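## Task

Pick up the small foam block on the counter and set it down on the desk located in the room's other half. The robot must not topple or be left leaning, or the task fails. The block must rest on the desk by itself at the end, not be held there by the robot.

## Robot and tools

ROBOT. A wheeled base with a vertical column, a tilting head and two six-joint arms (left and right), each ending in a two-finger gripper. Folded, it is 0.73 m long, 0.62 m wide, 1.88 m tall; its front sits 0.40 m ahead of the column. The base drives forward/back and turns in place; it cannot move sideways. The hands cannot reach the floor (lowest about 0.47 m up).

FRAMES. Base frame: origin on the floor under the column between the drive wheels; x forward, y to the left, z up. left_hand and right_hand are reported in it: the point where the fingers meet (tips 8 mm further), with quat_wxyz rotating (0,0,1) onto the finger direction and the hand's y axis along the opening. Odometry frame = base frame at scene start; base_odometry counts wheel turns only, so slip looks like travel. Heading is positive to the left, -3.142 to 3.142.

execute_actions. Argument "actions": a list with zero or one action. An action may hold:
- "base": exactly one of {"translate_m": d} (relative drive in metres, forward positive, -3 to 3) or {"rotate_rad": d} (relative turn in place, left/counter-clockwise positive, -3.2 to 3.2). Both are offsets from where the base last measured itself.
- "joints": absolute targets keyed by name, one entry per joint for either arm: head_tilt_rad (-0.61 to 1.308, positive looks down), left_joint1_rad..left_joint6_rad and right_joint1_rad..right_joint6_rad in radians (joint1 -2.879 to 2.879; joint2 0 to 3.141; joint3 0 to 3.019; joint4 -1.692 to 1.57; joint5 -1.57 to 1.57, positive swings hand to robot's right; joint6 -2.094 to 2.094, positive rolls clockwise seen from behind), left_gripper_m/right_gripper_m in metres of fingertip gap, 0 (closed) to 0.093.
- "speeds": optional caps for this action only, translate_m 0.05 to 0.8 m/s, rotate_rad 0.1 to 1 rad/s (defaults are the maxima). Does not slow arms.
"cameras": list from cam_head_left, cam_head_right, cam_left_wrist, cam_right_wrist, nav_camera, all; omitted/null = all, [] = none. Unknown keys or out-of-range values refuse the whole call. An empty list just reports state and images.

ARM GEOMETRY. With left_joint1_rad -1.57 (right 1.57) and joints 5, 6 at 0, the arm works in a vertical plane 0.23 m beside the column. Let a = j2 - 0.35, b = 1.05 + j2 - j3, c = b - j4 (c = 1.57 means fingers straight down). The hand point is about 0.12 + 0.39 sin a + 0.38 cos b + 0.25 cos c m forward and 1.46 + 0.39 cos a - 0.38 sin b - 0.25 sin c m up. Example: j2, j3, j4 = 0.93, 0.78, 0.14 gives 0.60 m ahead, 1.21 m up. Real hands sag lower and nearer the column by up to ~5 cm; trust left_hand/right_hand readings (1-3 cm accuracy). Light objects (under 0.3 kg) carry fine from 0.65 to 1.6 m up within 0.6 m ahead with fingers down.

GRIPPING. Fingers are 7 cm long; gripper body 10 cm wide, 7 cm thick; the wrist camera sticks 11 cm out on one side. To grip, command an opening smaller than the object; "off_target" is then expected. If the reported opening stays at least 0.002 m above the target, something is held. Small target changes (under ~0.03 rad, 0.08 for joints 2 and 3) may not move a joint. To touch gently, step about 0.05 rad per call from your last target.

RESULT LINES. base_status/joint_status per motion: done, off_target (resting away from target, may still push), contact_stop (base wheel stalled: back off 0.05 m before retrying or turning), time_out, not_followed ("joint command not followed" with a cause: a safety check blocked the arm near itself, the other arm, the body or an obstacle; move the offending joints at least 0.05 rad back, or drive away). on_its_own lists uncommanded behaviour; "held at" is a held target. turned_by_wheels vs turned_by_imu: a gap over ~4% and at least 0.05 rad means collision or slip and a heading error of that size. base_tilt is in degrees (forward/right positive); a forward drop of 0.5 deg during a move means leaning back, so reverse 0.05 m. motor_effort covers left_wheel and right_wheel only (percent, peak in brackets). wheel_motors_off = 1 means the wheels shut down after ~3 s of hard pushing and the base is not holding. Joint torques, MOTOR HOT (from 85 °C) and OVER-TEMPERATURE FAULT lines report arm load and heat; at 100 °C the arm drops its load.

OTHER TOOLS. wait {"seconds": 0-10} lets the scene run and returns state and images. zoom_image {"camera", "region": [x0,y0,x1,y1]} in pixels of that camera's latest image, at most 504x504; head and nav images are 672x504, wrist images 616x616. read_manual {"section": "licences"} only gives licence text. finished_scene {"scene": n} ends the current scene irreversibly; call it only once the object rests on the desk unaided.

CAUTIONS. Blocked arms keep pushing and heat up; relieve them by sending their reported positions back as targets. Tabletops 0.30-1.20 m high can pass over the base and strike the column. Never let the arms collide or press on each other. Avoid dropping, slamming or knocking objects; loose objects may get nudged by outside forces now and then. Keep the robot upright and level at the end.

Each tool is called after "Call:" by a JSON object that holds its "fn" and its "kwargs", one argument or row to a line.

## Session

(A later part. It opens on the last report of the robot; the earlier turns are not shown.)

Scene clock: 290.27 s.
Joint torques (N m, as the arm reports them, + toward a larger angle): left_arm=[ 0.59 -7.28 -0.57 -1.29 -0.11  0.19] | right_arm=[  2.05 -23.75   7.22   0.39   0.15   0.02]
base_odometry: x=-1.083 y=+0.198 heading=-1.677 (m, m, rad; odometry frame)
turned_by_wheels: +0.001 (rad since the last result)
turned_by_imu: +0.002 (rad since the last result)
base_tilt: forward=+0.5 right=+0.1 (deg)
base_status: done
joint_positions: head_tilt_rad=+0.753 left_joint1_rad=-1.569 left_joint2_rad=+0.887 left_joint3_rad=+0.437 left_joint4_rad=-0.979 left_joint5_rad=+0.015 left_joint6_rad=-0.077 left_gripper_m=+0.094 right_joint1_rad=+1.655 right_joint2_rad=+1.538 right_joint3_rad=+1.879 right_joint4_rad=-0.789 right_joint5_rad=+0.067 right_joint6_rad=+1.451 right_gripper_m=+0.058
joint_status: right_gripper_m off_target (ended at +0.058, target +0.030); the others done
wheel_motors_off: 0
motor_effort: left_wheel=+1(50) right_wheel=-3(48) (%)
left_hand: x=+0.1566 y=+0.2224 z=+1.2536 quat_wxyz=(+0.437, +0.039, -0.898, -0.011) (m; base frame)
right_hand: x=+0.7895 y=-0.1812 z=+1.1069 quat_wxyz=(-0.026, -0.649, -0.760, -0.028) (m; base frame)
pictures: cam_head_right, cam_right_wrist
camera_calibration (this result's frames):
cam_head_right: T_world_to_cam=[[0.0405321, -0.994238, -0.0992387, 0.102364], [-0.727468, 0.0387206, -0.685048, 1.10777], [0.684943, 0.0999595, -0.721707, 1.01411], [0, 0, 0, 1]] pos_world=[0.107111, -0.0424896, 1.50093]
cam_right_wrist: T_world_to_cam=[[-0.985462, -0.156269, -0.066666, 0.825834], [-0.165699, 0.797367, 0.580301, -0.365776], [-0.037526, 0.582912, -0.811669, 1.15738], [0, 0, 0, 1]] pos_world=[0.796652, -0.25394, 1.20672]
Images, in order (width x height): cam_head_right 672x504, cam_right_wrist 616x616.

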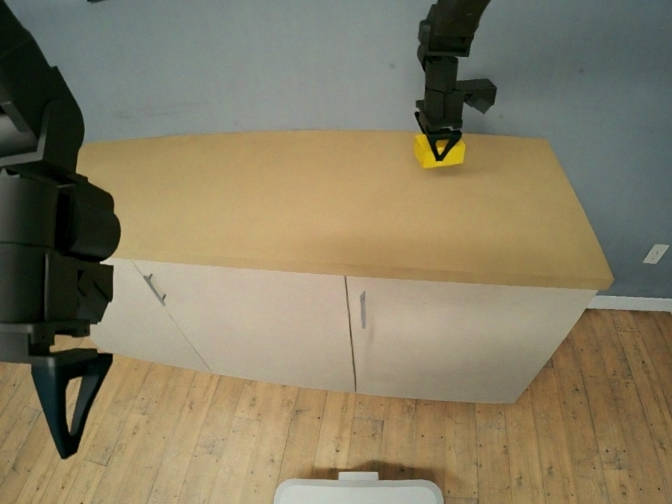

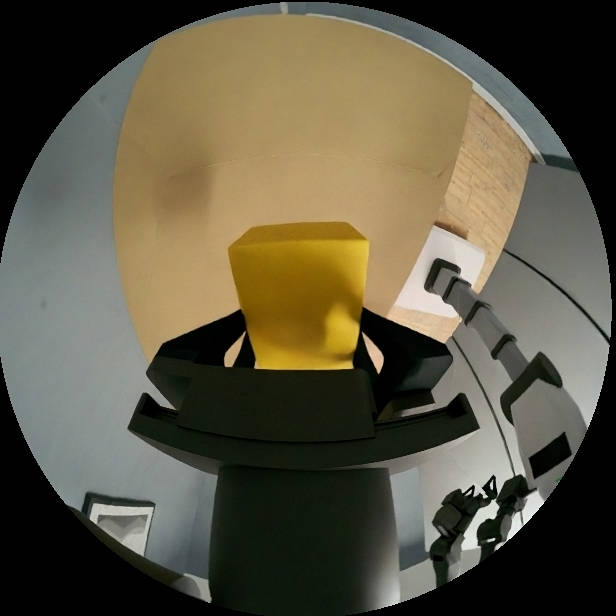

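Call:
{"fn": "execute_actions", "kwargs": {
  "actions": [
    {"base": {"rotate_rad": 1.30}, "joints": {"right_joint1_rad": 1.6, "right_joint2_rad": 0.88, "right_joint3_rad": 0.45, "right_joint4_rad": -0.5, "right_joint5_rad": 0.0, "right_joint6_rad": 0.0, "right_gripper_m": 0.03, "head_tilt_rad": 0.6}}
  ],
  "cameras": ["cam_head_left", "cam_head_right", "nav_camera"]
}}

Scene clock: 300.50 s.
Joint torques (N m, as the arm reports them, + toward a larger angle): left_arm=[ 0.25 -7.49 -0.52 -1.28 -0.1   0.15] | right_arm=[ 1.77 -9.88 -0.16 -0.11  0.1  -0.17]
base_odometry: x=-1.083 y=+0.198 heading=-0.378 (m, m, rad; odometry frame)
turned_by_wheels: +1.300 (rad since the last result)
turned_by_imu: +1.287 (rad since the last result)
base_tilt: forward=+0.4 right=-0.1 (deg)
base_status: done
joint_positions: head_tilt_rad=+0.618 left_joint1_rad=-1.569 left_joint2_rad=+0.887 left_joint3_rad=+0.437 left_joint4_rad=-0.979 left_joint5_rad=+0.015 left_joint6_rad=-0.077 left_gripper_m=+0.094 right_joint1_rad=+1.599 right_joint2_rad=+0.897 right_joint3_rad=+0.451 right_joint4_rad=-0.499 right_joint5_rad=+0.001 right_joint6_rad=+0.010 right_gripper_m=+0.058
joint_status: right_gripper_m off_target (ended at +0.058, target +0.030); the others done
wheel_motors_off: 0
motor_effort: left_wheel=-3(41) right_wheel=+3(40) (%)
left_hand: x=+0.1570 y=+0.2224 z=+1.2534 quat_wxyz=(+0.437, +0.039, -0.899, -0.011) (m; base frame)
right_hand: x=+0.2541 y=-0.2163 z=+1.1791 quat_wxyz=(+0.209, +0.005, -0.978, -0.009) (m; base frame)
pictures: cam_head_left, cam_head_right, nav_camera
camera_calibration (this result's frames):
cam_head_left: T_world_to_cam=[[0.044902, -0.993275, -0.106721, 0.21506], [-0.638529, 0.0536222, -0.767727, 1.22668], [0.768287, 0.102617, -0.631827, 0.862343], [0, 0, 0, 1]] pos_world=[0.111085, 0.059346, 1.50956]
cam_head_right: T_world_to_cam=[[0.0536059, -0.994238, -0.092831, 0.0918424], [-0.627929, 0.0387206, -0.777307, 1.24487], [0.776422, 0.0999595, -0.622235, 0.856353], [0, 0, 0, 1]] pos_world=[0.111878, -0.0424896, 1.50903]
Images, in order (width x height): cam_head_left 672x504, cam_head_right 672x504, nav_camera 672x504.

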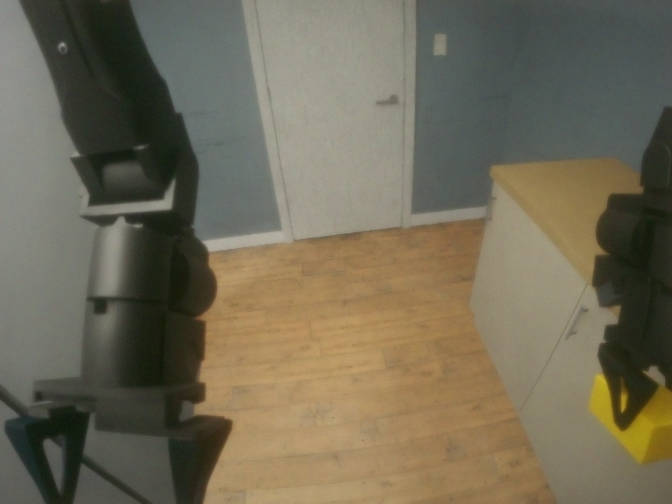

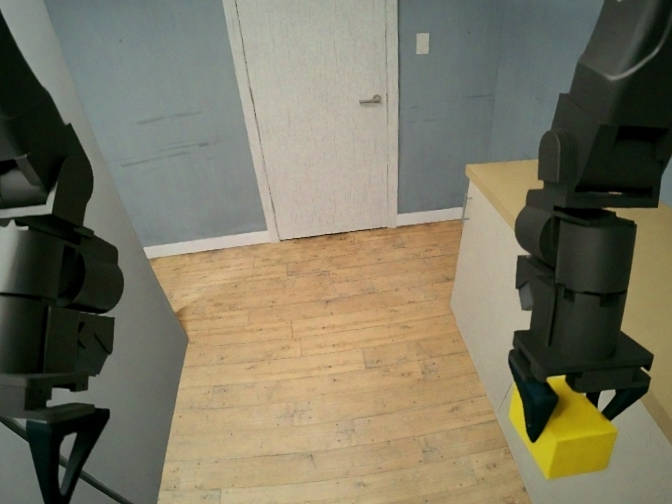

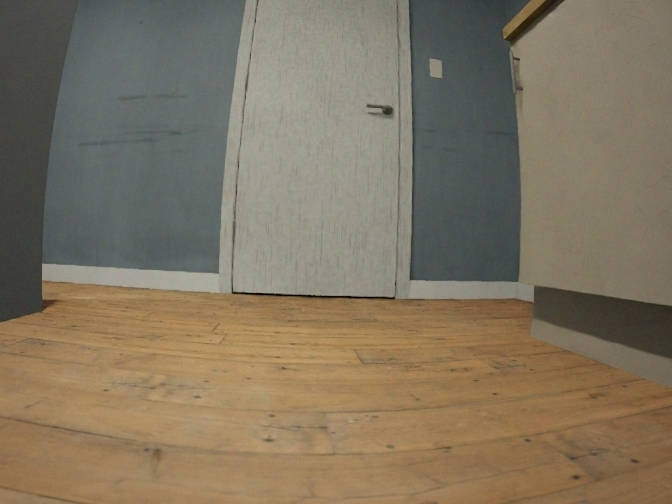

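Call:
{"fn": "execute_actions", "kwargs": {
  "actions": [
    {"base": {"translate_m": 1.6}, "joints": {"head_tilt_rad": 1.0, "right_gripper_m": 0.03}}
  ],
  "cameras": ["cam_head_left", "cam_head_right", "nav_camera"]
}}

Scene clock: 323.07 s.
Joint torques (N m, as the arm reports them, + toward a larger angle): left_arm=[ 0.59 -6.82 -0.88 -1.29 -0.1   0.16] | right_arm=[ 1.81 -9.33 -0.2  -0.07  0.1  -0.17]
base_odometry: x=+0.404 y=-0.392 heading=-0.377 (m, m, rad; odometry frame)
turned_by_wheels: +0.000 (rad since the last result)
turned_by_imu: +0.001 (rad since the last result)
base_tilt: forward=+0.4 right=-0.1 (deg)
base_status: done
joint_positions: head_tilt_rad=+1.001 left_joint1_rad=-1.569 left_joint2_rad=+0.886 left_joint3_rad=+0.439 left_joint4_rad=-0.979 left_joint5_rad=+0.015 left_joint6_rad=-0.077 left_gripper_m=+0.094 right_joint1_rad=+1.599 right_joint2_rad=+0.892 right_joint3_rad=+0.451 right_joint4_rad=-0.499 right_joint5_rad=+0.001 right_joint6_rad=+0.010 right_gripper_m=+0.058
joint_status: right_gripper_m off_target (ended at +0.058, target +0.030); the others done
wheel_motors_off: 0
motor_effort: left_wheel=+2(58) right_wheel=+0(61) (%)
left_hand: x=+0.1577 y=+0.2224 z=+1.2533 quat_wxyz=(+0.436, +0.039, -0.899, -0.011) (m; base frame)
right_hand: x=+0.2559 y=-0.2163 z=+1.1796 quat_wxyz=(+0.207, +0.005, -0.978, -0.009) (m; base frame)
pictures: cam_head_left, cam_head_right, nav_camera
camera_calibration (this result's frames):
cam_head_left: T_world_to_cam=[[0.00173746, -0.993275, -0.115769, 0.231153], [-0.879288, 0.0536222, -0.473262, 0.785237], [0.476287, 0.102617, -0.873282, 1.24878], [0, 0, 0, 1]] pos_world=[0.0952695, 0.059346, 1.48892]
cam_head_right: T_world_to_cam=[[0.015004, -0.994238, -0.106142, 0.114271], [-0.87304, 0.0387206, -0.48611, 0.808686], [0.487419, 0.0999595, -0.867428, 1.2484], [0, 0, 0, 1]] pos_world=[0.0958075, -0.0424896, 1.48814]
Images, in order (width x height): cam_head_left 672x504, cam_head_right 672x504, nav_camera 672x504.

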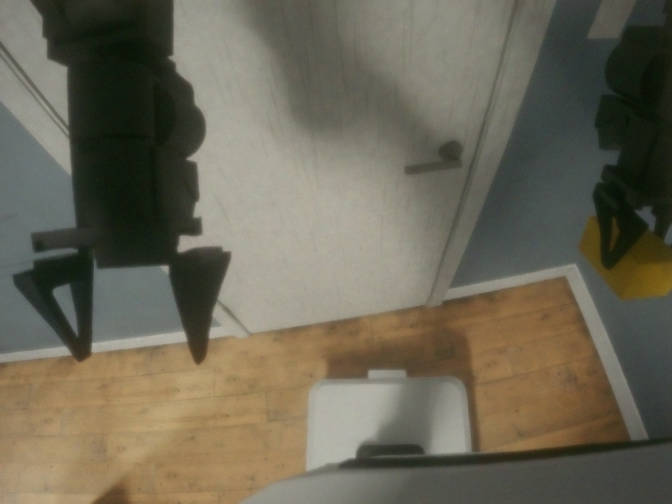

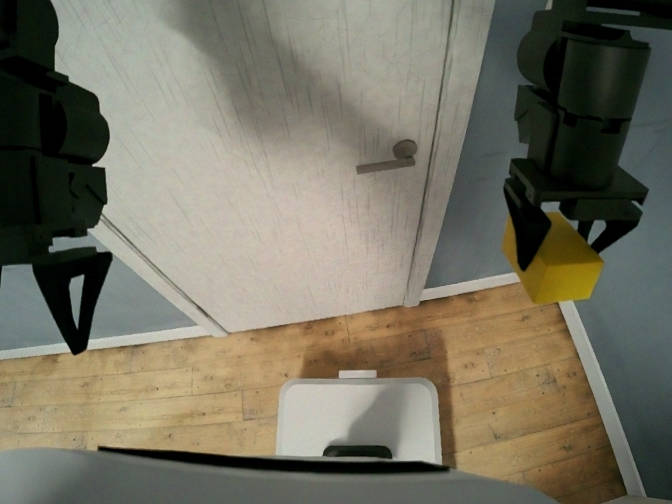

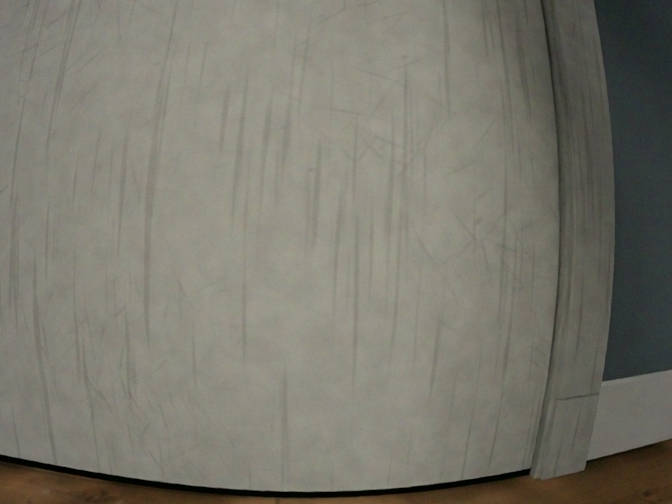

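Call:
{"fn": "execute_actions", "kwargs": {
  "actions": [
    {"base": {"rotate_rad": 1.47}, "joints": {"head_tilt_rad": 0.8, "right_gripper_m": 0.03}}
  ],
  "cameras": ["cam_head_left", "cam_head_right", "nav_camera"]
}}

Scene clock: 342.03 s.
Joint torques (N m, as the arm reports them, + toward a larger angle): left_arm=[ 0.4  -7.37 -0.87 -1.17 -0.09  0.12] | right_arm=[ 1.79 -9.41 -0.24 -0.08  0.09 -0.17]
base_odometry: x=+0.404 y=-0.392 heading=+1.092 (m, m, rad; odometry frame)
turned_by_wheels: +1.470 (rad since the last result)
turned_by_imu: +1.460 (rad since the last result)
base_tilt: forward=+0.5 right=-0.1 (deg)
base_status: done
joint_positions: head_tilt_rad=+0.816 left_joint1_rad=-1.569 left_joint2_rad=+0.886 left_joint3_rad=+0.439 left_joint4_rad=-0.979 left_joint5_rad=+0.015 left_joint6_rad=-0.077 left_gripper_m=+0.094 right_joint1_rad=+1.599 right_joint2_rad=+0.892 right_joint3_rad=+0.451 right_joint4_rad=-0.499 right_joint5_rad=+0.001 right_joint6_rad=+0.010 right_gripper_m=+0.058
joint_status: right_gripper_m off_target (ended at +0.058, target +0.030); the others done
wheel_motors_off: 0
motor_effort: left_wheel=-3(49) right_wheel=+3(46) (%)
left_hand: x=+0.1577 y=+0.2224 z=+1.2533 quat_wxyz=(+0.436, +0.039, -0.899, -0.011) (m; base frame)
right_hand: x=+0.2559 y=-0.2163 z=+1.1796 quat_wxyz=(+0.207, +0.005, -0.978, -0.009) (m; base frame)
pictures: cam_head_left, cam_head_right, nav_camera
camera_calibration (this result's frames):
cam_head_left: T_world_to_cam=[[0.0229873, -0.993275, -0.113478, 0.226561], [-0.777317, 0.0536222, -0.626819, 1.01662], [0.628689, 0.102617, -0.770857, 1.08343], [0, 0, 0, 1]] pos_world=[0.103887, 0.059346, 1.49811]
cam_head_right: T_world_to_cam=[[0.0342581, -0.994238, -0.101575, 0.106276], [-0.768813, 0.0387206, -0.6383, 1.03785], [0.638555, 0.0999595, -0.763057, 1.08011], [0, 0, 0, 1]] pos_world=[0.10456, -0.0424896, 1.49744]
Images, in order (width x height): cam_head_left 672x504, cam_head_right 672x504, nav_camera 672x504.

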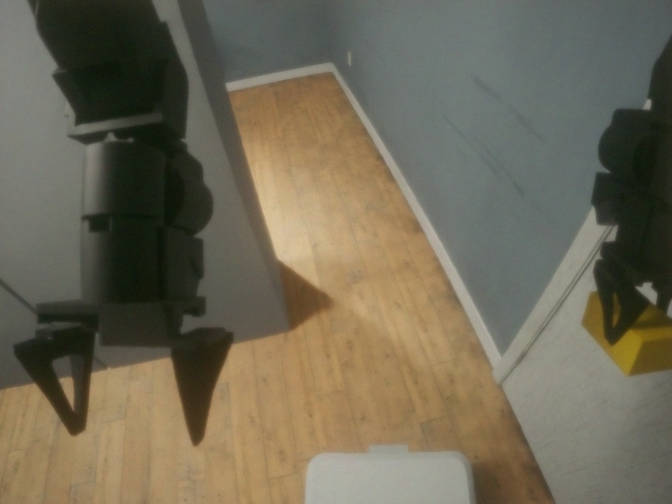

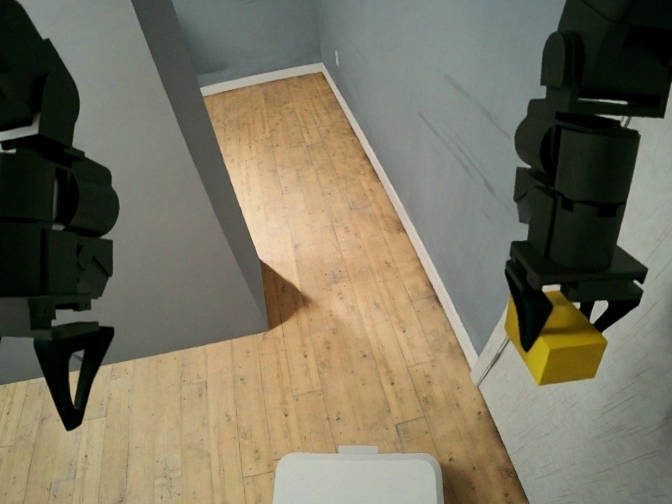

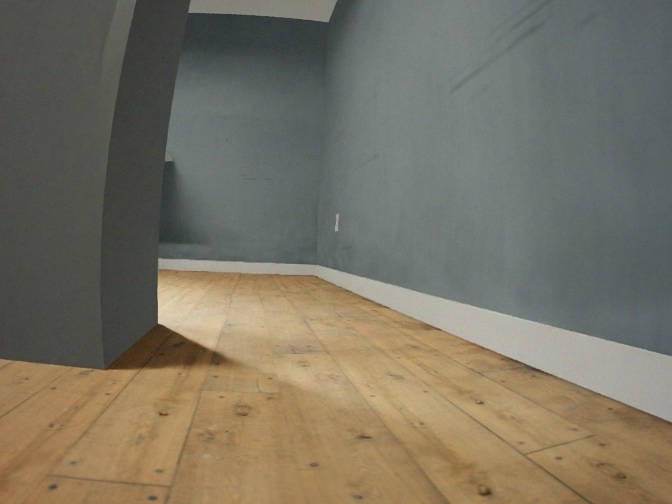

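Call:
{"fn": "execute_actions", "kwargs": {
  "actions": [
    {"base": {"translate_m": 0.75}, "joints": {"head_tilt_rad": 1.0, "right_gripper_m": 0.03}}
  ],
  "cameras": []
}}

Call:
{"fn": "execute_actions", "kwargs": {
  "actions": [
    {"base": {"rotate_rad": 0.245}, "joints": {"right_gripper_m": 0.03}, "speeds": {"rotate_rad": 0.6}}
  ],
  "cameras": ["cam_head_left", "cam_head_right", "nav_camera"]
}}

Scene clock: 370.20 s.
Joint torques (N m, as the arm reports them, + toward a larger angle): left_arm=[ 0.57 -7.2  -0.89 -1.23 -0.11  0.13] | right_arm=[ 1.78 -9.28 -0.18 -0.07  0.09 -0.17]
base_odometry: x=+0.750 y=+0.274 heading=+1.092 (m, m, rad; odometry frame)
turned_by_wheels: +0.000 (rad since the last result)
turned_by_imu: +0.001 (rad since the last result)
base_tilt: forward=+0.3 right=-0.1 (deg)
base_status: done
joint_positions: head_tilt_rad=+1.001 left_joint1_rad=-1.569 left_joint2_rad=+0.886 left_joint3_rad=+0.440 left_joint4_rad=-0.979 left_joint5_rad=+0.015 left_joint6_rad=-0.077 left_gripper_m=+0.094 right_joint1_rad=+1.599 right_joint2_rad=+0.891 right_joint3_rad=+0.452 right_joint4_rad=-0.499 right_joint5_rad=+0.001 right_joint6_rad=+0.010 right_gripper_m=+0.058
joint_status: right_gripper_m off_target (ended at +0.058, target +0.030); the others done
wheel_motors_off: 0
motor_effort: left_wheel=+0(58) right_wheel=+1(62) (%)
left_hand: x=+0.1585 y=+0.2224 z=+1.2530 quat_wxyz=(+0.436, +0.039, -0.899, -0.011) (m; base frame)
right_hand: x=+0.2568 y=-0.2163 z=+1.1798 quat_wxyz=(+0.205, +0.005, -0.979, -0.009) (m; base frame)
pictures: none
No camera images: the call's "cameras" was empty. Leave "cameras" out to get every camera's image.

Scene clock: 371.57 s.
Joint torques (N m, as the arm reports them, + toward a larger angle): left_arm=[ 0.76 -7.54 -0.94 -1.29 -0.12  0.14] | right_arm=[ 1.78 -9.25 -0.23 -0.14  0.1  -0.17]
base_odometry: x=+0.750 y=+0.274 heading=+1.336 (m, m, rad; odometry frame)
turned_by_wheels: +0.244 (rad since the last result)
turned_by_imu: +0.240 (rad since the last result)
base_tilt: forward=+0.4 right=+0.0 (deg)
base_status: done
joint_positions: head_tilt_rad=+1.001 left_joint1_rad=-1.569 left_joint2_rad=+0.886 left_joint3_rad=+0.440 left_joint4_rad=-0.979 left_joint5_rad=+0.015 left_joint6_rad=-0.077 left_gripper_m=+0.094 right_joint1_rad=+1.599 right_joint2_rad=+0.891 right_joint3_rad=+0.452 right_joint4_rad=-0.499 right_joint5_rad=+0.001 right_joint6_rad=+0.010 right_gripper_m=+0.058
joint_status: right_gripper_m off_target (ended at +0.058, target +0.030)
wheel_motors_off: 0
motor_effort: left_wheel=-2(48) right_wheel=+0(46) (%)
left_hand: x=+0.1585 y=+0.2224 z=+1.2530 quat_wxyz=(+0.436, +0.039, -0.899, -0.011) (m; base frame)
right_hand: x=+0.2568 y=-0.2163 z=+1.1798 quat_wxyz=(+0.205, +0.005, -0.979, -0.009) (m; base frame)
pictures: cam_head_left, cam_head_right, nav_camera
camera_calibration (this result's frames):
cam_head_left: T_world_to_cam=[[0.00174227, -0.993275, -0.115769, 0.231153], [-0.879269, 0.0536222, -0.473298, 0.785292], [0.476323, 0.102617, -0.873262, 1.24875], [0, 0, 0, 1]] pos_world=[0.0952716, 0.059346, 1.48892]
cam_head_right: T_world_to_cam=[[0.0150084, -0.994238, -0.106141, 0.11427], [-0.873019, 0.0387206, -0.486146, 0.808741], [0.487455, 0.0999595, -0.867408, 1.24837], [0, 0, 0, 1]] pos_world=[0.0958097, -0.0424896, 1.48814]
Images, in order (width x height): cam_head_left 672x504, cam_head_right 672x504, nav_camera 672x504.

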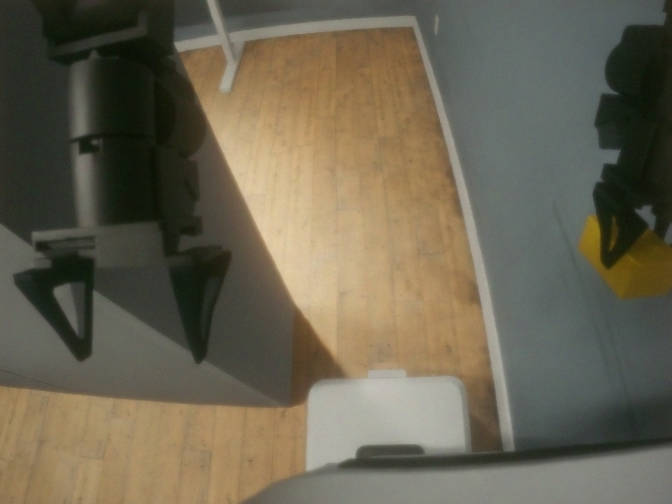

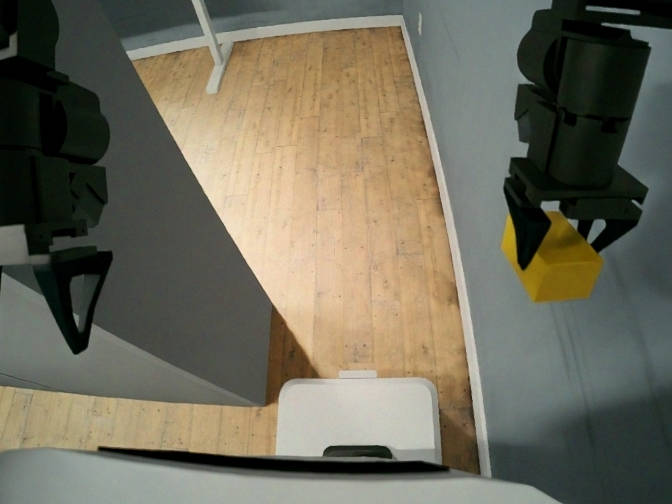

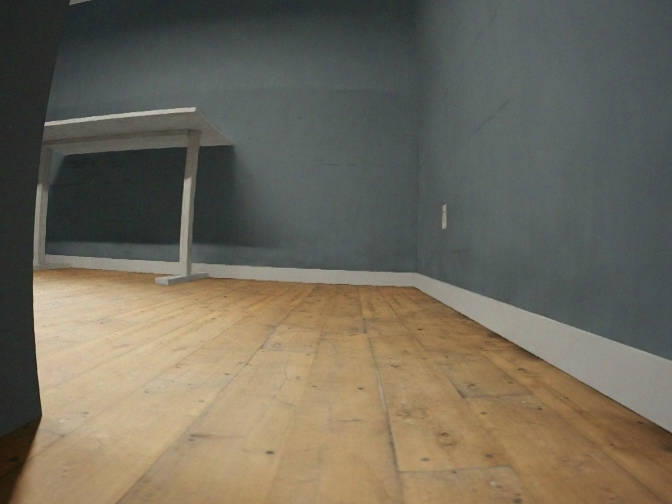

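Call:
{"fn": "execute_actions", "kwargs": {
  "actions": [
    {"base": {"translate_m": 0.85}, "joints": {"head_tilt_rad": 0.7, "right_gripper_m": 0.03}, "speeds": {"translate_m": 0.6}}
  ],
  "cameras": ["cam_head_left", "cam_head_right", "nav_camera"]
}}

Scene clock: 423.00 s.
Joint torques (N m, as the arm reports them, + toward a larger angle): left_arm=[ 0.06 -7.68 -0.88 -1.28 -0.12  0.13] | right_arm=[ 1.75 -9.2  -0.22 -0.01  0.1  -0.17]
base_odometry: x=+0.947 y=+1.101 heading=+1.337 (m, m, rad; odometry frame)
turned_by_wheels: +0.000 (rad since the last result)
turned_by_imu: +0.001 (rad since the last result)
base_tilt: forward=+0.4 right=-0.1 (deg)
base_status: done
joint_positions: head_tilt_rad=+0.716 left_joint1_rad=-1.569 left_joint2_rad=+0.886 left_joint3_rad=+0.439 left_joint4_rad=-0.979 left_joint5_rad=+0.015 left_joint6_rad=-0.077 left_gripper_m=+0.094 right_joint1_rad=+1.599 right_joint2_rad=+0.891 right_joint3_rad=+0.452 right_joint4_rad=-0.499 right_joint5_rad=+0.001 right_joint6_rad=+0.010 right_gripper_m=+0.058
joint_status: right_gripper_m off_target (ended at +0.058, target +0.030); the others done
wheel_motors_off: 0
motor_effort: left_wheel=+1(60) right_wheel=+0(54) (%)
left_hand: x=+0.1581 y=+0.2224 z=+1.2531 quat_wxyz=(+0.436, +0.039, -0.899, -0.011) (m; base frame)
right_hand: x=+0.2566 y=-0.2163 z=+1.1798 quat_wxyz=(+0.205, +0.005, -0.979, -0.009) (m; base frame)
pictures: cam_head_left, cam_head_right, nav_camera
camera_calibration (this result's frames):
cam_head_left: T_world_to_cam=[[0.0341801, -0.993275, -0.110622, 0.221604], [-0.710991, 0.0536222, -0.701153, 1.12778], [0.70237, 0.102617, -0.704377, 0.977365], [0, 0, 0, 1]] pos_world=[0.107792, 0.059346, 1.50369]
cam_head_right: T_world_to_cam=[[0.0442088, -0.994238, -0.0976563, 0.0997433], [-0.701386, 0.0387206, -0.711729, 1.14756], [0.71141, 0.0999595, -0.695632, 0.972635], [0, 0, 0, 1]] pos_world=[0.108529, -0.0424896, 1.50309]
Images, in order (width x height): cam_head_left 672x504, cam_head_right 672x504, nav_camera 672x504.

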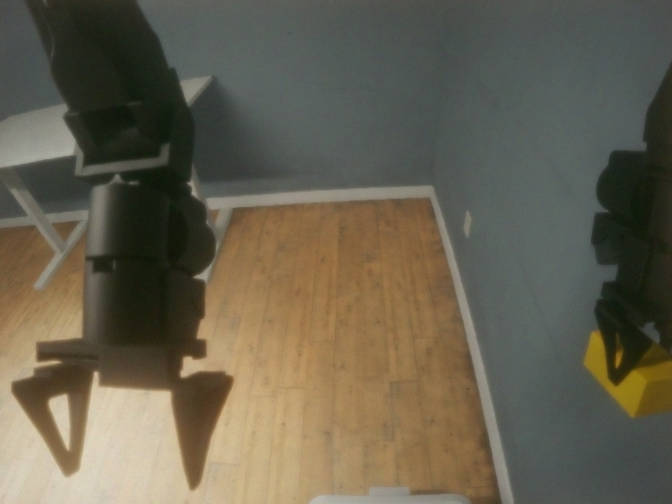

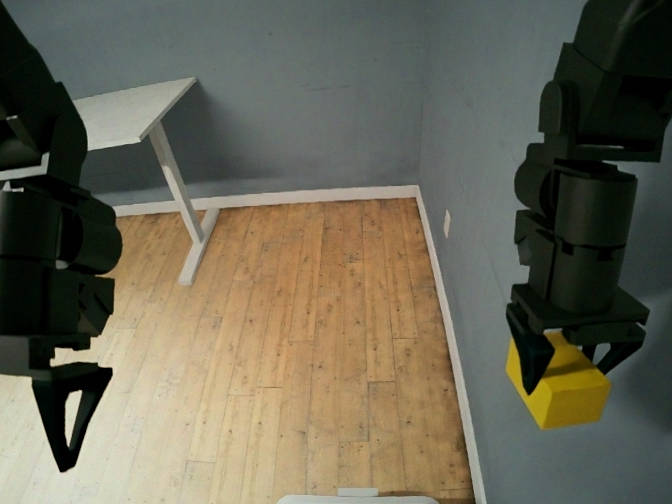

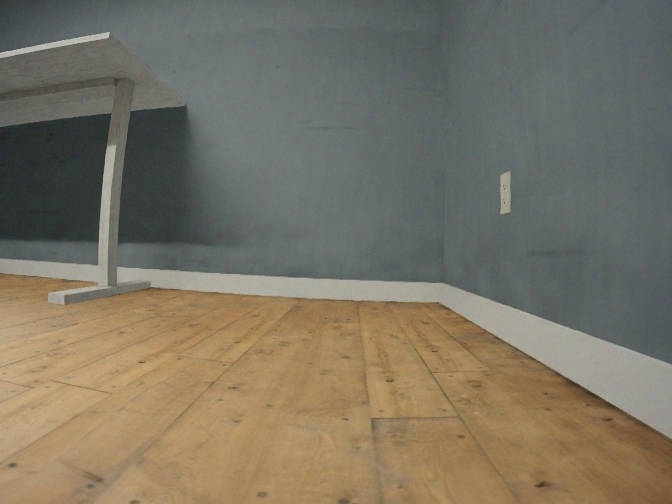

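Call:
{"fn": "execute_actions", "kwargs": {
  "actions": [
    {"base": {"rotate_rad": 0.63}, "joints": {"right_joint1_rad": 1.656, "right_joint2_rad": 1.55, "right_joint3_rad": 1.89, "right_joint4_rad": -0.85, "right_joint5_rad": 0.067, "right_joint6_rad": 0.0, "right_gripper_m": 0.03, "head_tilt_rad": 0.65}, "speeds": {"rotate_rad": 0.6}}
  ],
  "cameras": ["cam_head_left", "cam_head_right", "nav_camera"]
}}

Scene clock: 486.07 s.
Joint torques (N m, as the arm reports them, + toward a larger angle): left_arm=[ 0.13 -7.66 -0.81 -1.24 -0.11  0.17] | right_arm=[  2.47 -24.57   7.63   0.24   0.18  -0.17]
base_odometry: x=+0.947 y=+1.101 heading=+1.966 (m, m, rad; odometry frame)
turned_by_wheels: +0.629 (rad since the last result)
turned_by_imu: +0.623 (rad since the last result)
base_tilt: forward=+0.4 right=-0.1 (deg)
base_status: done
joint_positions: head_tilt_rad=+0.667 left_joint1_rad=-1.569 left_joint2_rad=+0.886 left_joint3_rad=+0.439 left_joint4_rad=-0.979 left_joint5_rad=+0.015 left_joint6_rad=-0.077 left_gripper_m=+0.094 right_joint1_rad=+1.660 right_joint2_rad=+1.550 right_joint3_rad=+1.877 right_joint4_rad=-0.839 right_joint5_rad=+0.066 right_joint6_rad=+0.010 right_gripper_m=+0.058
joint_status: right_gripper_m off_target (ended at +0.058, target +0.030); the others done
wheel_motors_off: 0
motor_effort: left_wheel=-3(50) right_wheel=+2(48) (%)
left_hand: x=+0.1581 y=+0.2224 z=+1.2531 quat_wxyz=(+0.436, +0.039, -0.899, -0.011) (m; base frame)
right_hand: x=+0.7719 y=-0.1780 z=+1.0978 quat_wxyz=(-0.006, +0.017, -1.000, -0.006) (m; base frame)
pictures: cam_head_left, cam_head_right, nav_camera
camera_calibration (this result's frames):
cam_head_left: T_world_to_cam=[[0.0395491, -0.993275, -0.108818, 0.218558], [-0.675851, 0.0536222, -0.735085, 1.17827], [0.735976, 0.102617, -0.669185, 0.92149], [0, 0, 0, 1]] pos_world=[0.109499, 0.059346, 1.50656]
cam_head_right: T_world_to_cam=[[0.0489317, -0.994238, -0.0953775, 0.0959978], [-0.66574, 0.0387206, -0.745179, 1.19729], [0.744578, 0.0999595, -0.660009, 0.916117], [0, 0, 0, 1]] pos_world=[0.110265, -0.0424896, 1.50599]
Images, in order (width x height): cam_head_left 672x504, cam_head_right 672x504, nav_camera 672x504.

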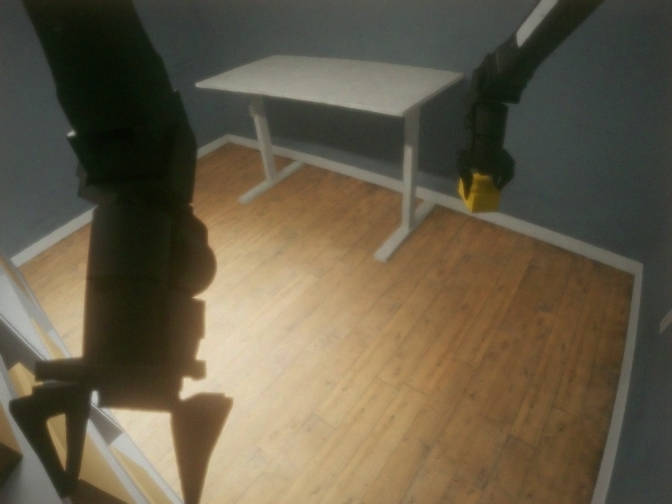

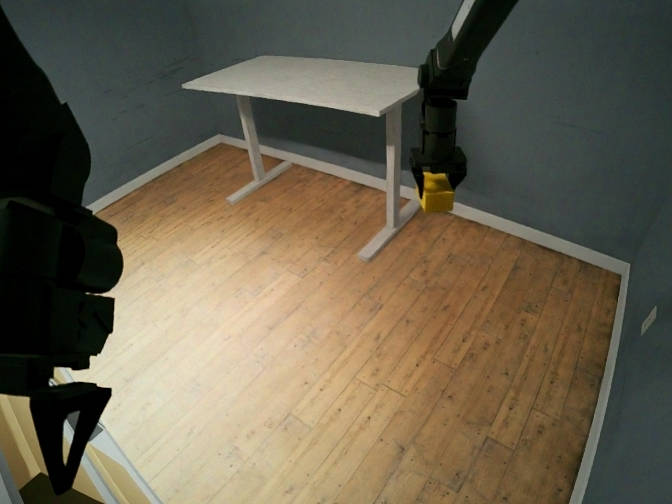

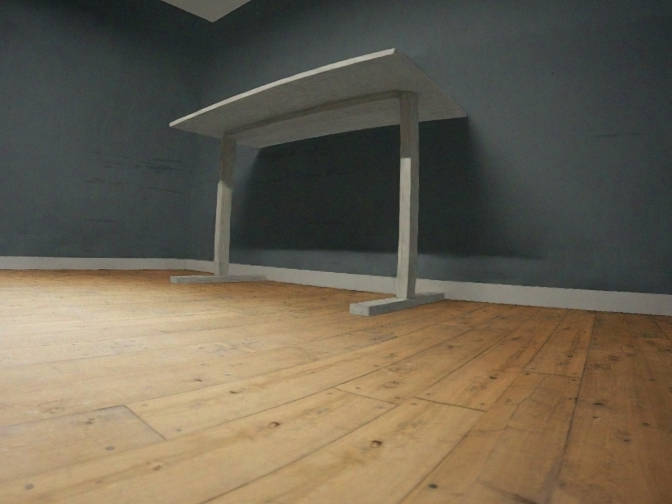

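Call:
{"fn": "execute_actions", "kwargs": {
  "actions": [
    {"base": {"translate_m": 1.2}, "joints": {"right_joint2_rad": 1.68, "right_joint3_rad": 1.965, "right_joint4_rad": -0.8, "right_gripper_m": 0.03, "head_tilt_rad": 0.75}}
  ],
  "cameras": ["cam_head_left", "cam_head_right", "cam_right_wrist", "nav_camera"]
}}

Scene clock: 508.70 s.
Joint torques (N m, as the arm reports them, + toward a larger angle): left_arm=[ 0.22 -7.16 -0.82 -1.26 -0.06  0.16] | right_arm=[  2.54 -25.18   7.76   1.02   0.18  -0.17]
base_odometry: x=+0.485 y=+2.208 heading=+1.966 (m, m, rad; odometry frame)
turned_by_wheels: +0.001 (rad since the last result)
turned_by_imu: +0.001 (rad since the last result)
base_tilt: forward=+0.4 right=-0.1 (deg)
base_status: done
joint_positions: head_tilt_rad=+0.753 left_joint1_rad=-1.569 left_joint2_rad=+0.886 left_joint3_rad=+0.439 left_joint4_rad=-0.979 left_joint5_rad=+0.015 left_joint6_rad=-0.077 left_gripper_m=+0.094 right_joint1_rad=+1.660 right_joint2_rad=+1.689 right_joint3_rad=+1.943 right_joint4_rad=-0.809 right_joint5_rad=+0.066 right_joint6_rad=+0.010 right_gripper_m=+0.058
joint_status: right_gripper_m off_target (ended at +0.058, target +0.030); the others done
wheel_motors_off: 0
motor_effort: left_wheel=+1(59) right_wheel=+0(61) (%)
left_hand: x=+0.1579 y=+0.2224 z=+1.2532 quat_wxyz=(+0.436, +0.039, -0.899, -0.011) (m; base frame)
right_hand: x=+0.7578 y=-0.1732 z=+1.0271 quat_wxyz=(+0.015, +0.018, -1.000, -0.005) (m; base frame)
pictures: cam_head_left, cam_head_right, cam_right_wrist, nav_camera
camera_calibration (this result's frames):
cam_head_left: T_world_to_cam=[[0.0300798, -0.993275, -0.111807, 0.223634], [-0.73635, 0.0536222, -0.674473, 1.08796], [0.675932, 0.102617, -0.729784, 1.01781], [0, 0, 0, 1]] pos_world=[0.106415, 0.059346, 1.50159]
cam_head_right: T_world_to_cam=[[0.0405796, -0.994238, -0.0992193, 0.102332], [-0.72714, 0.0387206, -0.685396, 1.10829], [0.685288, 0.0999595, -0.721379, 1.01359], [0, 0, 0, 1]] pos_world=[0.107129, -0.0424896, 1.50096]
cam_right_wrist: T_world_to_cam=[[0.0371639, -0.999308, -0.0014899, -0.197399], [-0.793387, -0.0304122, 0.607958, -0.0271628], [-0.607582, -0.021412, -0.793968, 1.39582], [0, 0, 0, 1]] pos_world=[0.833862, -0.168201, 1.12446]
Images, in order (width x height): cam_head_left 672x504, cam_head_right 672x504, cam_right_wrist 616x616, nav_camera 672x504.

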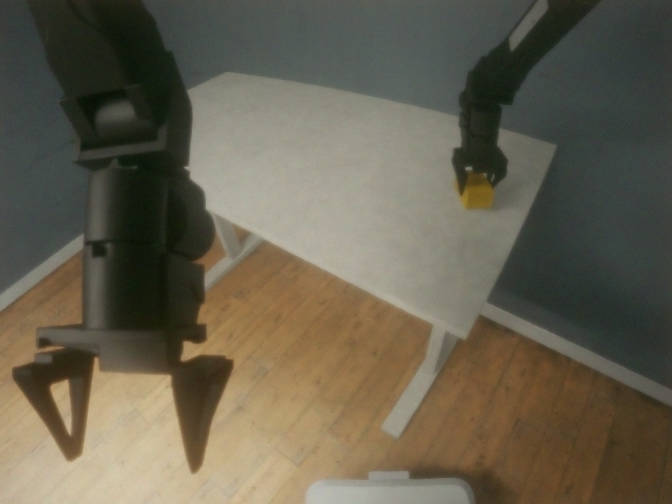

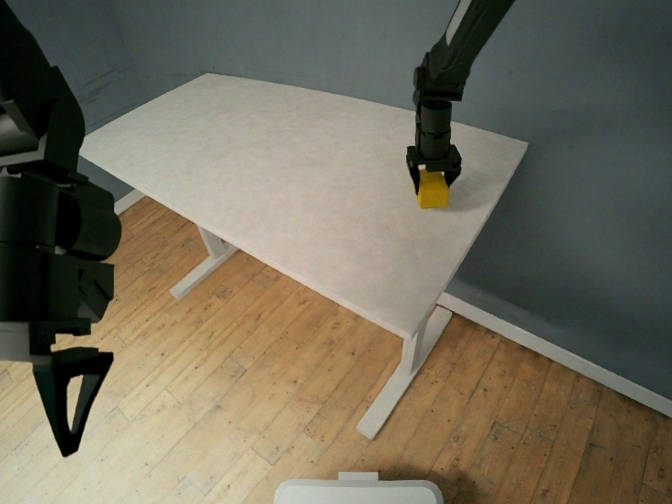

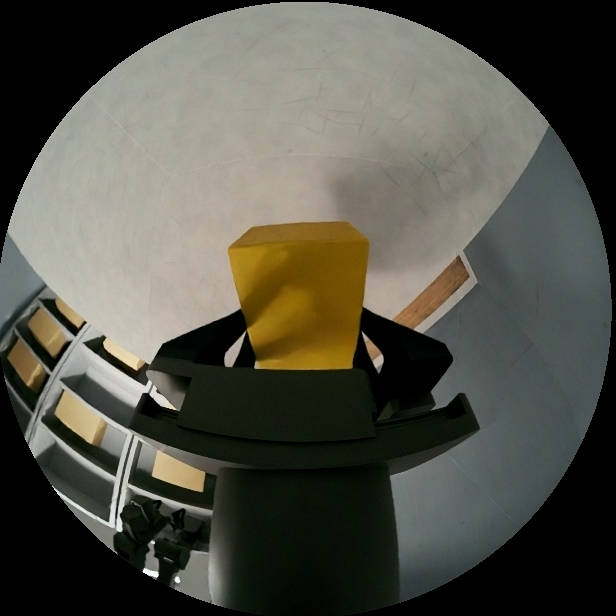

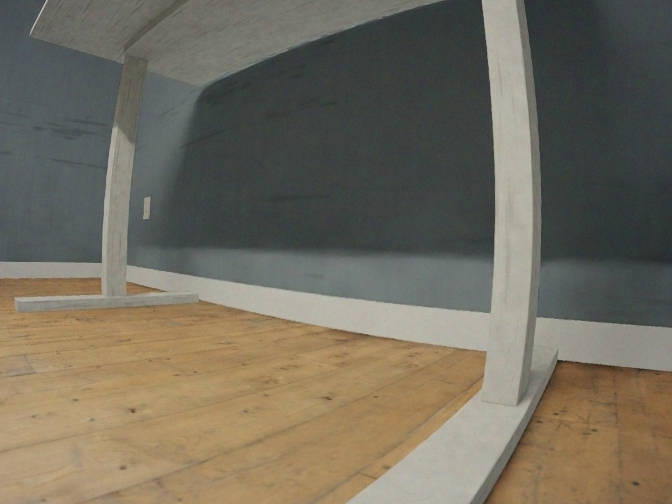

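Call:
{"fn": "zoom_image", "kwargs": {
  "camera": "cam_head_left",
  "region": [400, 130, 580, 350]
}}

Call:
{"fn": "zoom_image", "kwargs": {
  "camera": "cam_head_right",
  "region": [360, 130, 540, 350]
}}

Region (400, 130, 580, 350) of cam_head_left's 672x504 image, scaled by 2.291, with more detail than that image has; it fills the left 412 columns of this view, and the rest is white.

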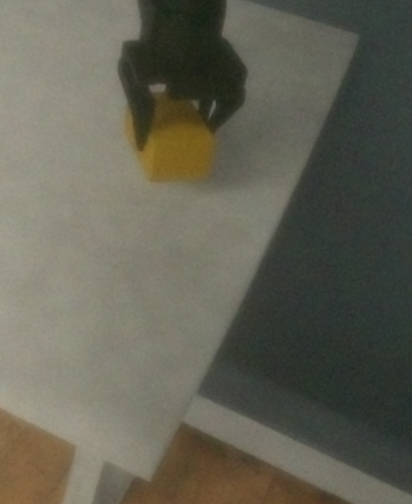

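Region (360, 130, 540, 350) of cam_head_right's 672x504 image, scaled by 2.291, with more detail than that image has; it fills the left 412 columns of this view, and the rest is white.

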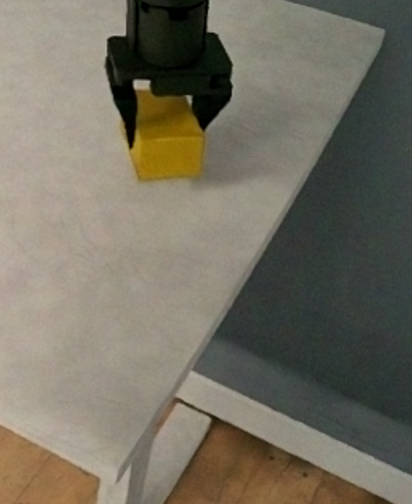

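Call:
{"fn": "execute_actions", "kwargs": {
  "actions": [
    {"base": {"rotate_rad": 0.2}, "joints": {"right_joint2_rad": 1.72, "right_joint4_rad": -0.74, "right_gripper_m": 0.03}, "speeds": {"rotate_rad": 0.6}}
  ],
  "cameras": ["cam_head_left", "cam_head_right", "cam_right_wrist"]
}}

Scene clock: 522.83 s.
Joint torques (N m, as the arm reports them, + toward a larger angle): left_arm=[ 0.32 -7.3  -0.91 -1.28 -0.09  0.13] | right_arm=[  2.37 -22.6    7.8    1.31   0.16  -0.17]
base_odometry: x=+0.485 y=+2.209 heading=+2.165 (m, m, rad; odometry frame)
turned_by_wheels: +0.199 (rad since the last result)
turned_by_imu: +0.196 (rad since the last result)
base_tilt: forward=+0.5 right=+0.0 (deg)
base_status: done
joint_positions: head_tilt_rad=+0.753 left_joint1_rad=-1.569 left_joint2_rad=+0.886 left_joint3_rad=+0.439 left_joint4_rad=-0.979 left_joint5_rad=+0.015 left_joint6_rad=-0.077 left_gripper_m=+0.094 right_joint1_rad=+1.663 right_joint2_rad=+1.695 right_joint3_rad=+1.943 right_joint4_rad=-0.753 right_joint5_rad=+0.066 right_joint6_rad=+0.010 right_gripper_m=+0.058
joint_status: right_gripper_m off_target (ended at +0.058, target +0.030); the others done
wheel_motors_off: 0
motor_effort: left_wheel=-1(50) right_wheel=+0(46) (%)
left_hand: x=+0.1579 y=+0.2224 z=+1.2532 quat_wxyz=(+0.436, +0.039, -0.899, -0.011) (m; base frame)
right_hand: x=+0.7686 y=-0.1705 z=+1.0229 quat_wxyz=(-0.009, +0.018, -1.000, -0.007) (m; base frame)
pictures: cam_head_left, cam_head_right, cam_right_wrist
camera_calibration (this result's frames):
cam_head_left: T_world_to_cam=[[0.0300798, -0.993275, -0.111807, 0.223634], [-0.73635, 0.0536222, -0.674473, 1.08796], [0.675932, 0.102617, -0.729785, 1.01782], [0, 0, 0, 1]] pos_world=[0.106415, 0.059346, 1.50159]
cam_head_right: T_world_to_cam=[[0.0405796, -0.994238, -0.0992193, 0.102332], [-0.72714, 0.0387206, -0.685396, 1.10829], [0.685288, 0.0999595, -0.721379, 1.01359], [0, 0, 0, 1]] pos_world=[0.107129, -0.0424896, 1.50096]
cam_right_wrist: T_world_to_cam=[[0.0351586, -0.999374, -0.00387439, -0.191169], [-0.822293, -0.0311316, 0.568213, 0.0467171], [-0.567978, -0.0167917, -0.822873, 1.39908], [0, 0, 0, 1]] pos_world=[0.839784, -0.166102, 1.12398]
Images, in order (width x height): cam_head_left 672x504, cam_head_right 672x504, cam_right_wrist 616x616.

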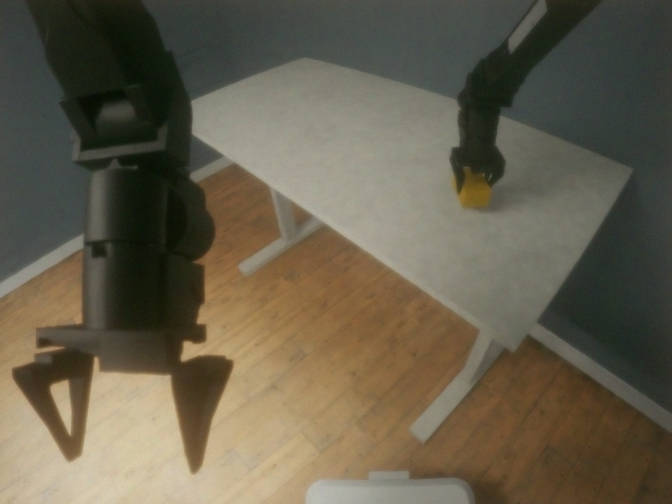

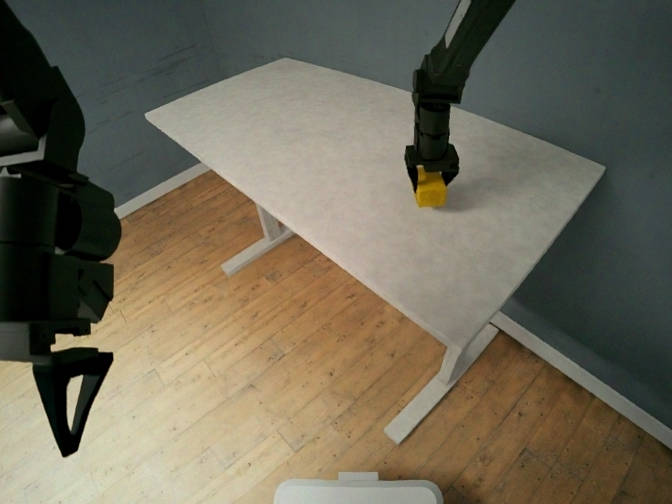

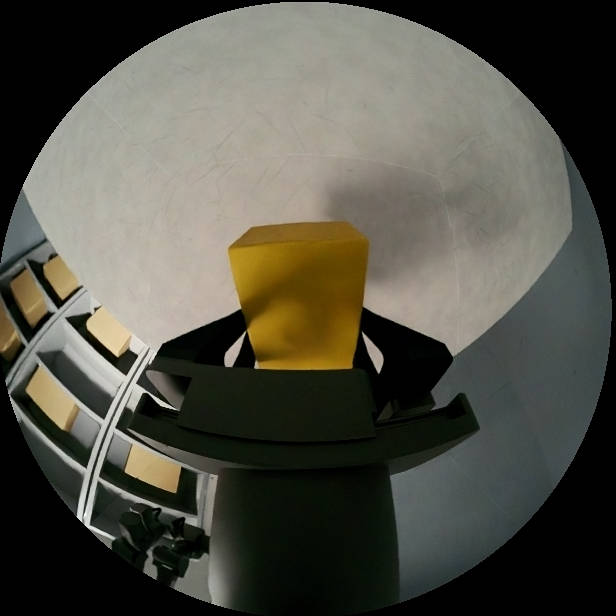

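Call:
{"fn": "execute_actions", "kwargs": {
  "actions": [
    {"joints": {"right_joint2_rad": 1.76, "right_joint4_rad": -0.72, "right_gripper_m": 0.03}}
  ],
  "cameras": ["cam_head_right", "cam_right_wrist"]
}}

Scene clock: 528.13 s.
Joint torques (N m, as the arm reports them, + toward a larger angle): left_arm=[ 0.26 -7.1  -0.91 -1.27 -0.11  0.12] | right_arm=[  2.42 -23.44   7.44   1.13   0.17  -0.17]
base_odometry: x=+0.485 y=+2.209 heading=+2.165 (m, m, rad; odometry frame)
turned_by_wheels: +0.000 (rad since the last result)
turned_by_imu: +0.001 (rad since the last result)
base_tilt: forward=+0.4 right=+0.1 (deg)
base_status: not commanded
joint_positions: head_tilt_rad=+0.753 left_joint1_rad=-1.569 left_joint2_rad=+0.886 left_joint3_rad=+0.439 left_joint4_rad=-0.979 left_joint5_rad=+0.015 left_joint6_rad=-0.077 left_gripper_m=+0.094 right_joint1_rad=+1.663 right_joint2_rad=+1.751 right_joint3_rad=+1.943 right_joint4_rad=-0.731 right_joint5_rad=+0.066 right_joint6_rad=+0.010 right_gripper_m=+0.058
joint_status: right_gripper_m off_target (ended at +0.058, target +0.030); the others done
wheel_motors_off: 0
motor_effort: left_wheel=-2(1) right_wheel=+0(0) (%)
left_hand: x=+0.1579 y=+0.2224 z=+1.2532 quat_wxyz=(+0.436, +0.039, -0.899, -0.011) (m; base frame)
right_hand: x=+0.7490 y=-0.1686 z=+0.9878 quat_wxyz=(+0.007, +0.019, -1.000, -0.007) (m; base frame)
pictures: cam_head_right, cam_right_wrist
camera_calibration (this result's frames):
cam_head_right: T_world_to_cam=[[0.0405796, -0.994238, -0.0992193, 0.102332], [-0.72714, 0.0387206, -0.685396, 1.10829], [0.685288, 0.0999595, -0.721379, 1.01359], [0, 0, 0, 1]] pos_world=[0.107129, -0.0424896, 1.50096]
cam_right_wrist: T_world_to_cam=[[0.0376443, -0.999285, -0.00355845, -0.190876], [-0.803211, -0.0323761, 0.594814, 0.00985658], [-0.594504, -0.0195332, -0.803855, 1.35974], [0, 0, 0, 1]] pos_world=[0.823474, -0.16386, 1.08649]
Images, in order (width x height): cam_head_right 672x504, cam_right_wrist 616x616.

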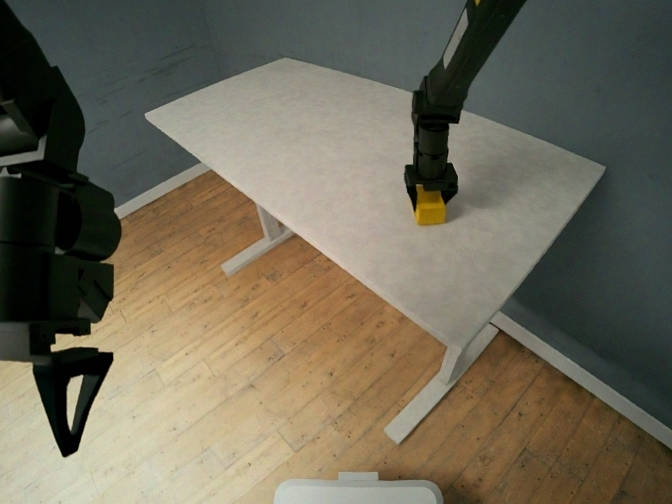

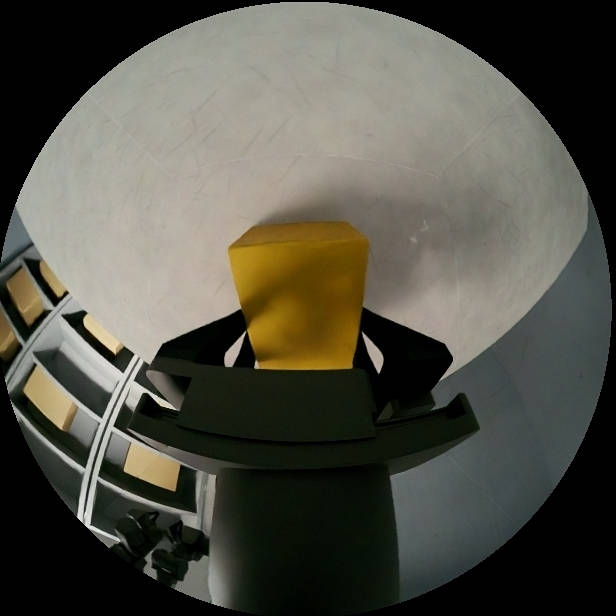

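Call:
{"fn": "zoom_image", "kwargs": {
  "camera": "cam_head_right",
  "region": [380, 150, 500, 250]
}}

Call:
{"fn": "zoom_image", "kwargs": {
  "camera": "cam_right_wrist",
  "region": [180, 150, 480, 380]
}}

Region (380, 150, 500, 250) of cam_head_right's 672x504 image, scaled by 4.200, with more detail than that image has.

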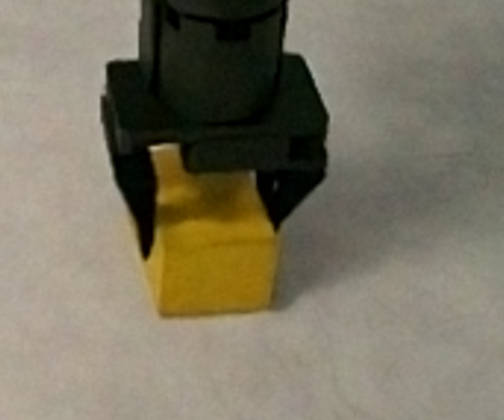

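Region (180, 150, 480, 380) of cam_right_wrist's 616x616 image, scaled by 1.680, with more detail than that image has; it fills the top 386 rows of this view, and the rest is white.

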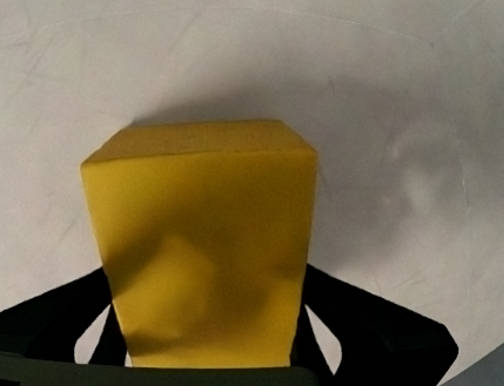

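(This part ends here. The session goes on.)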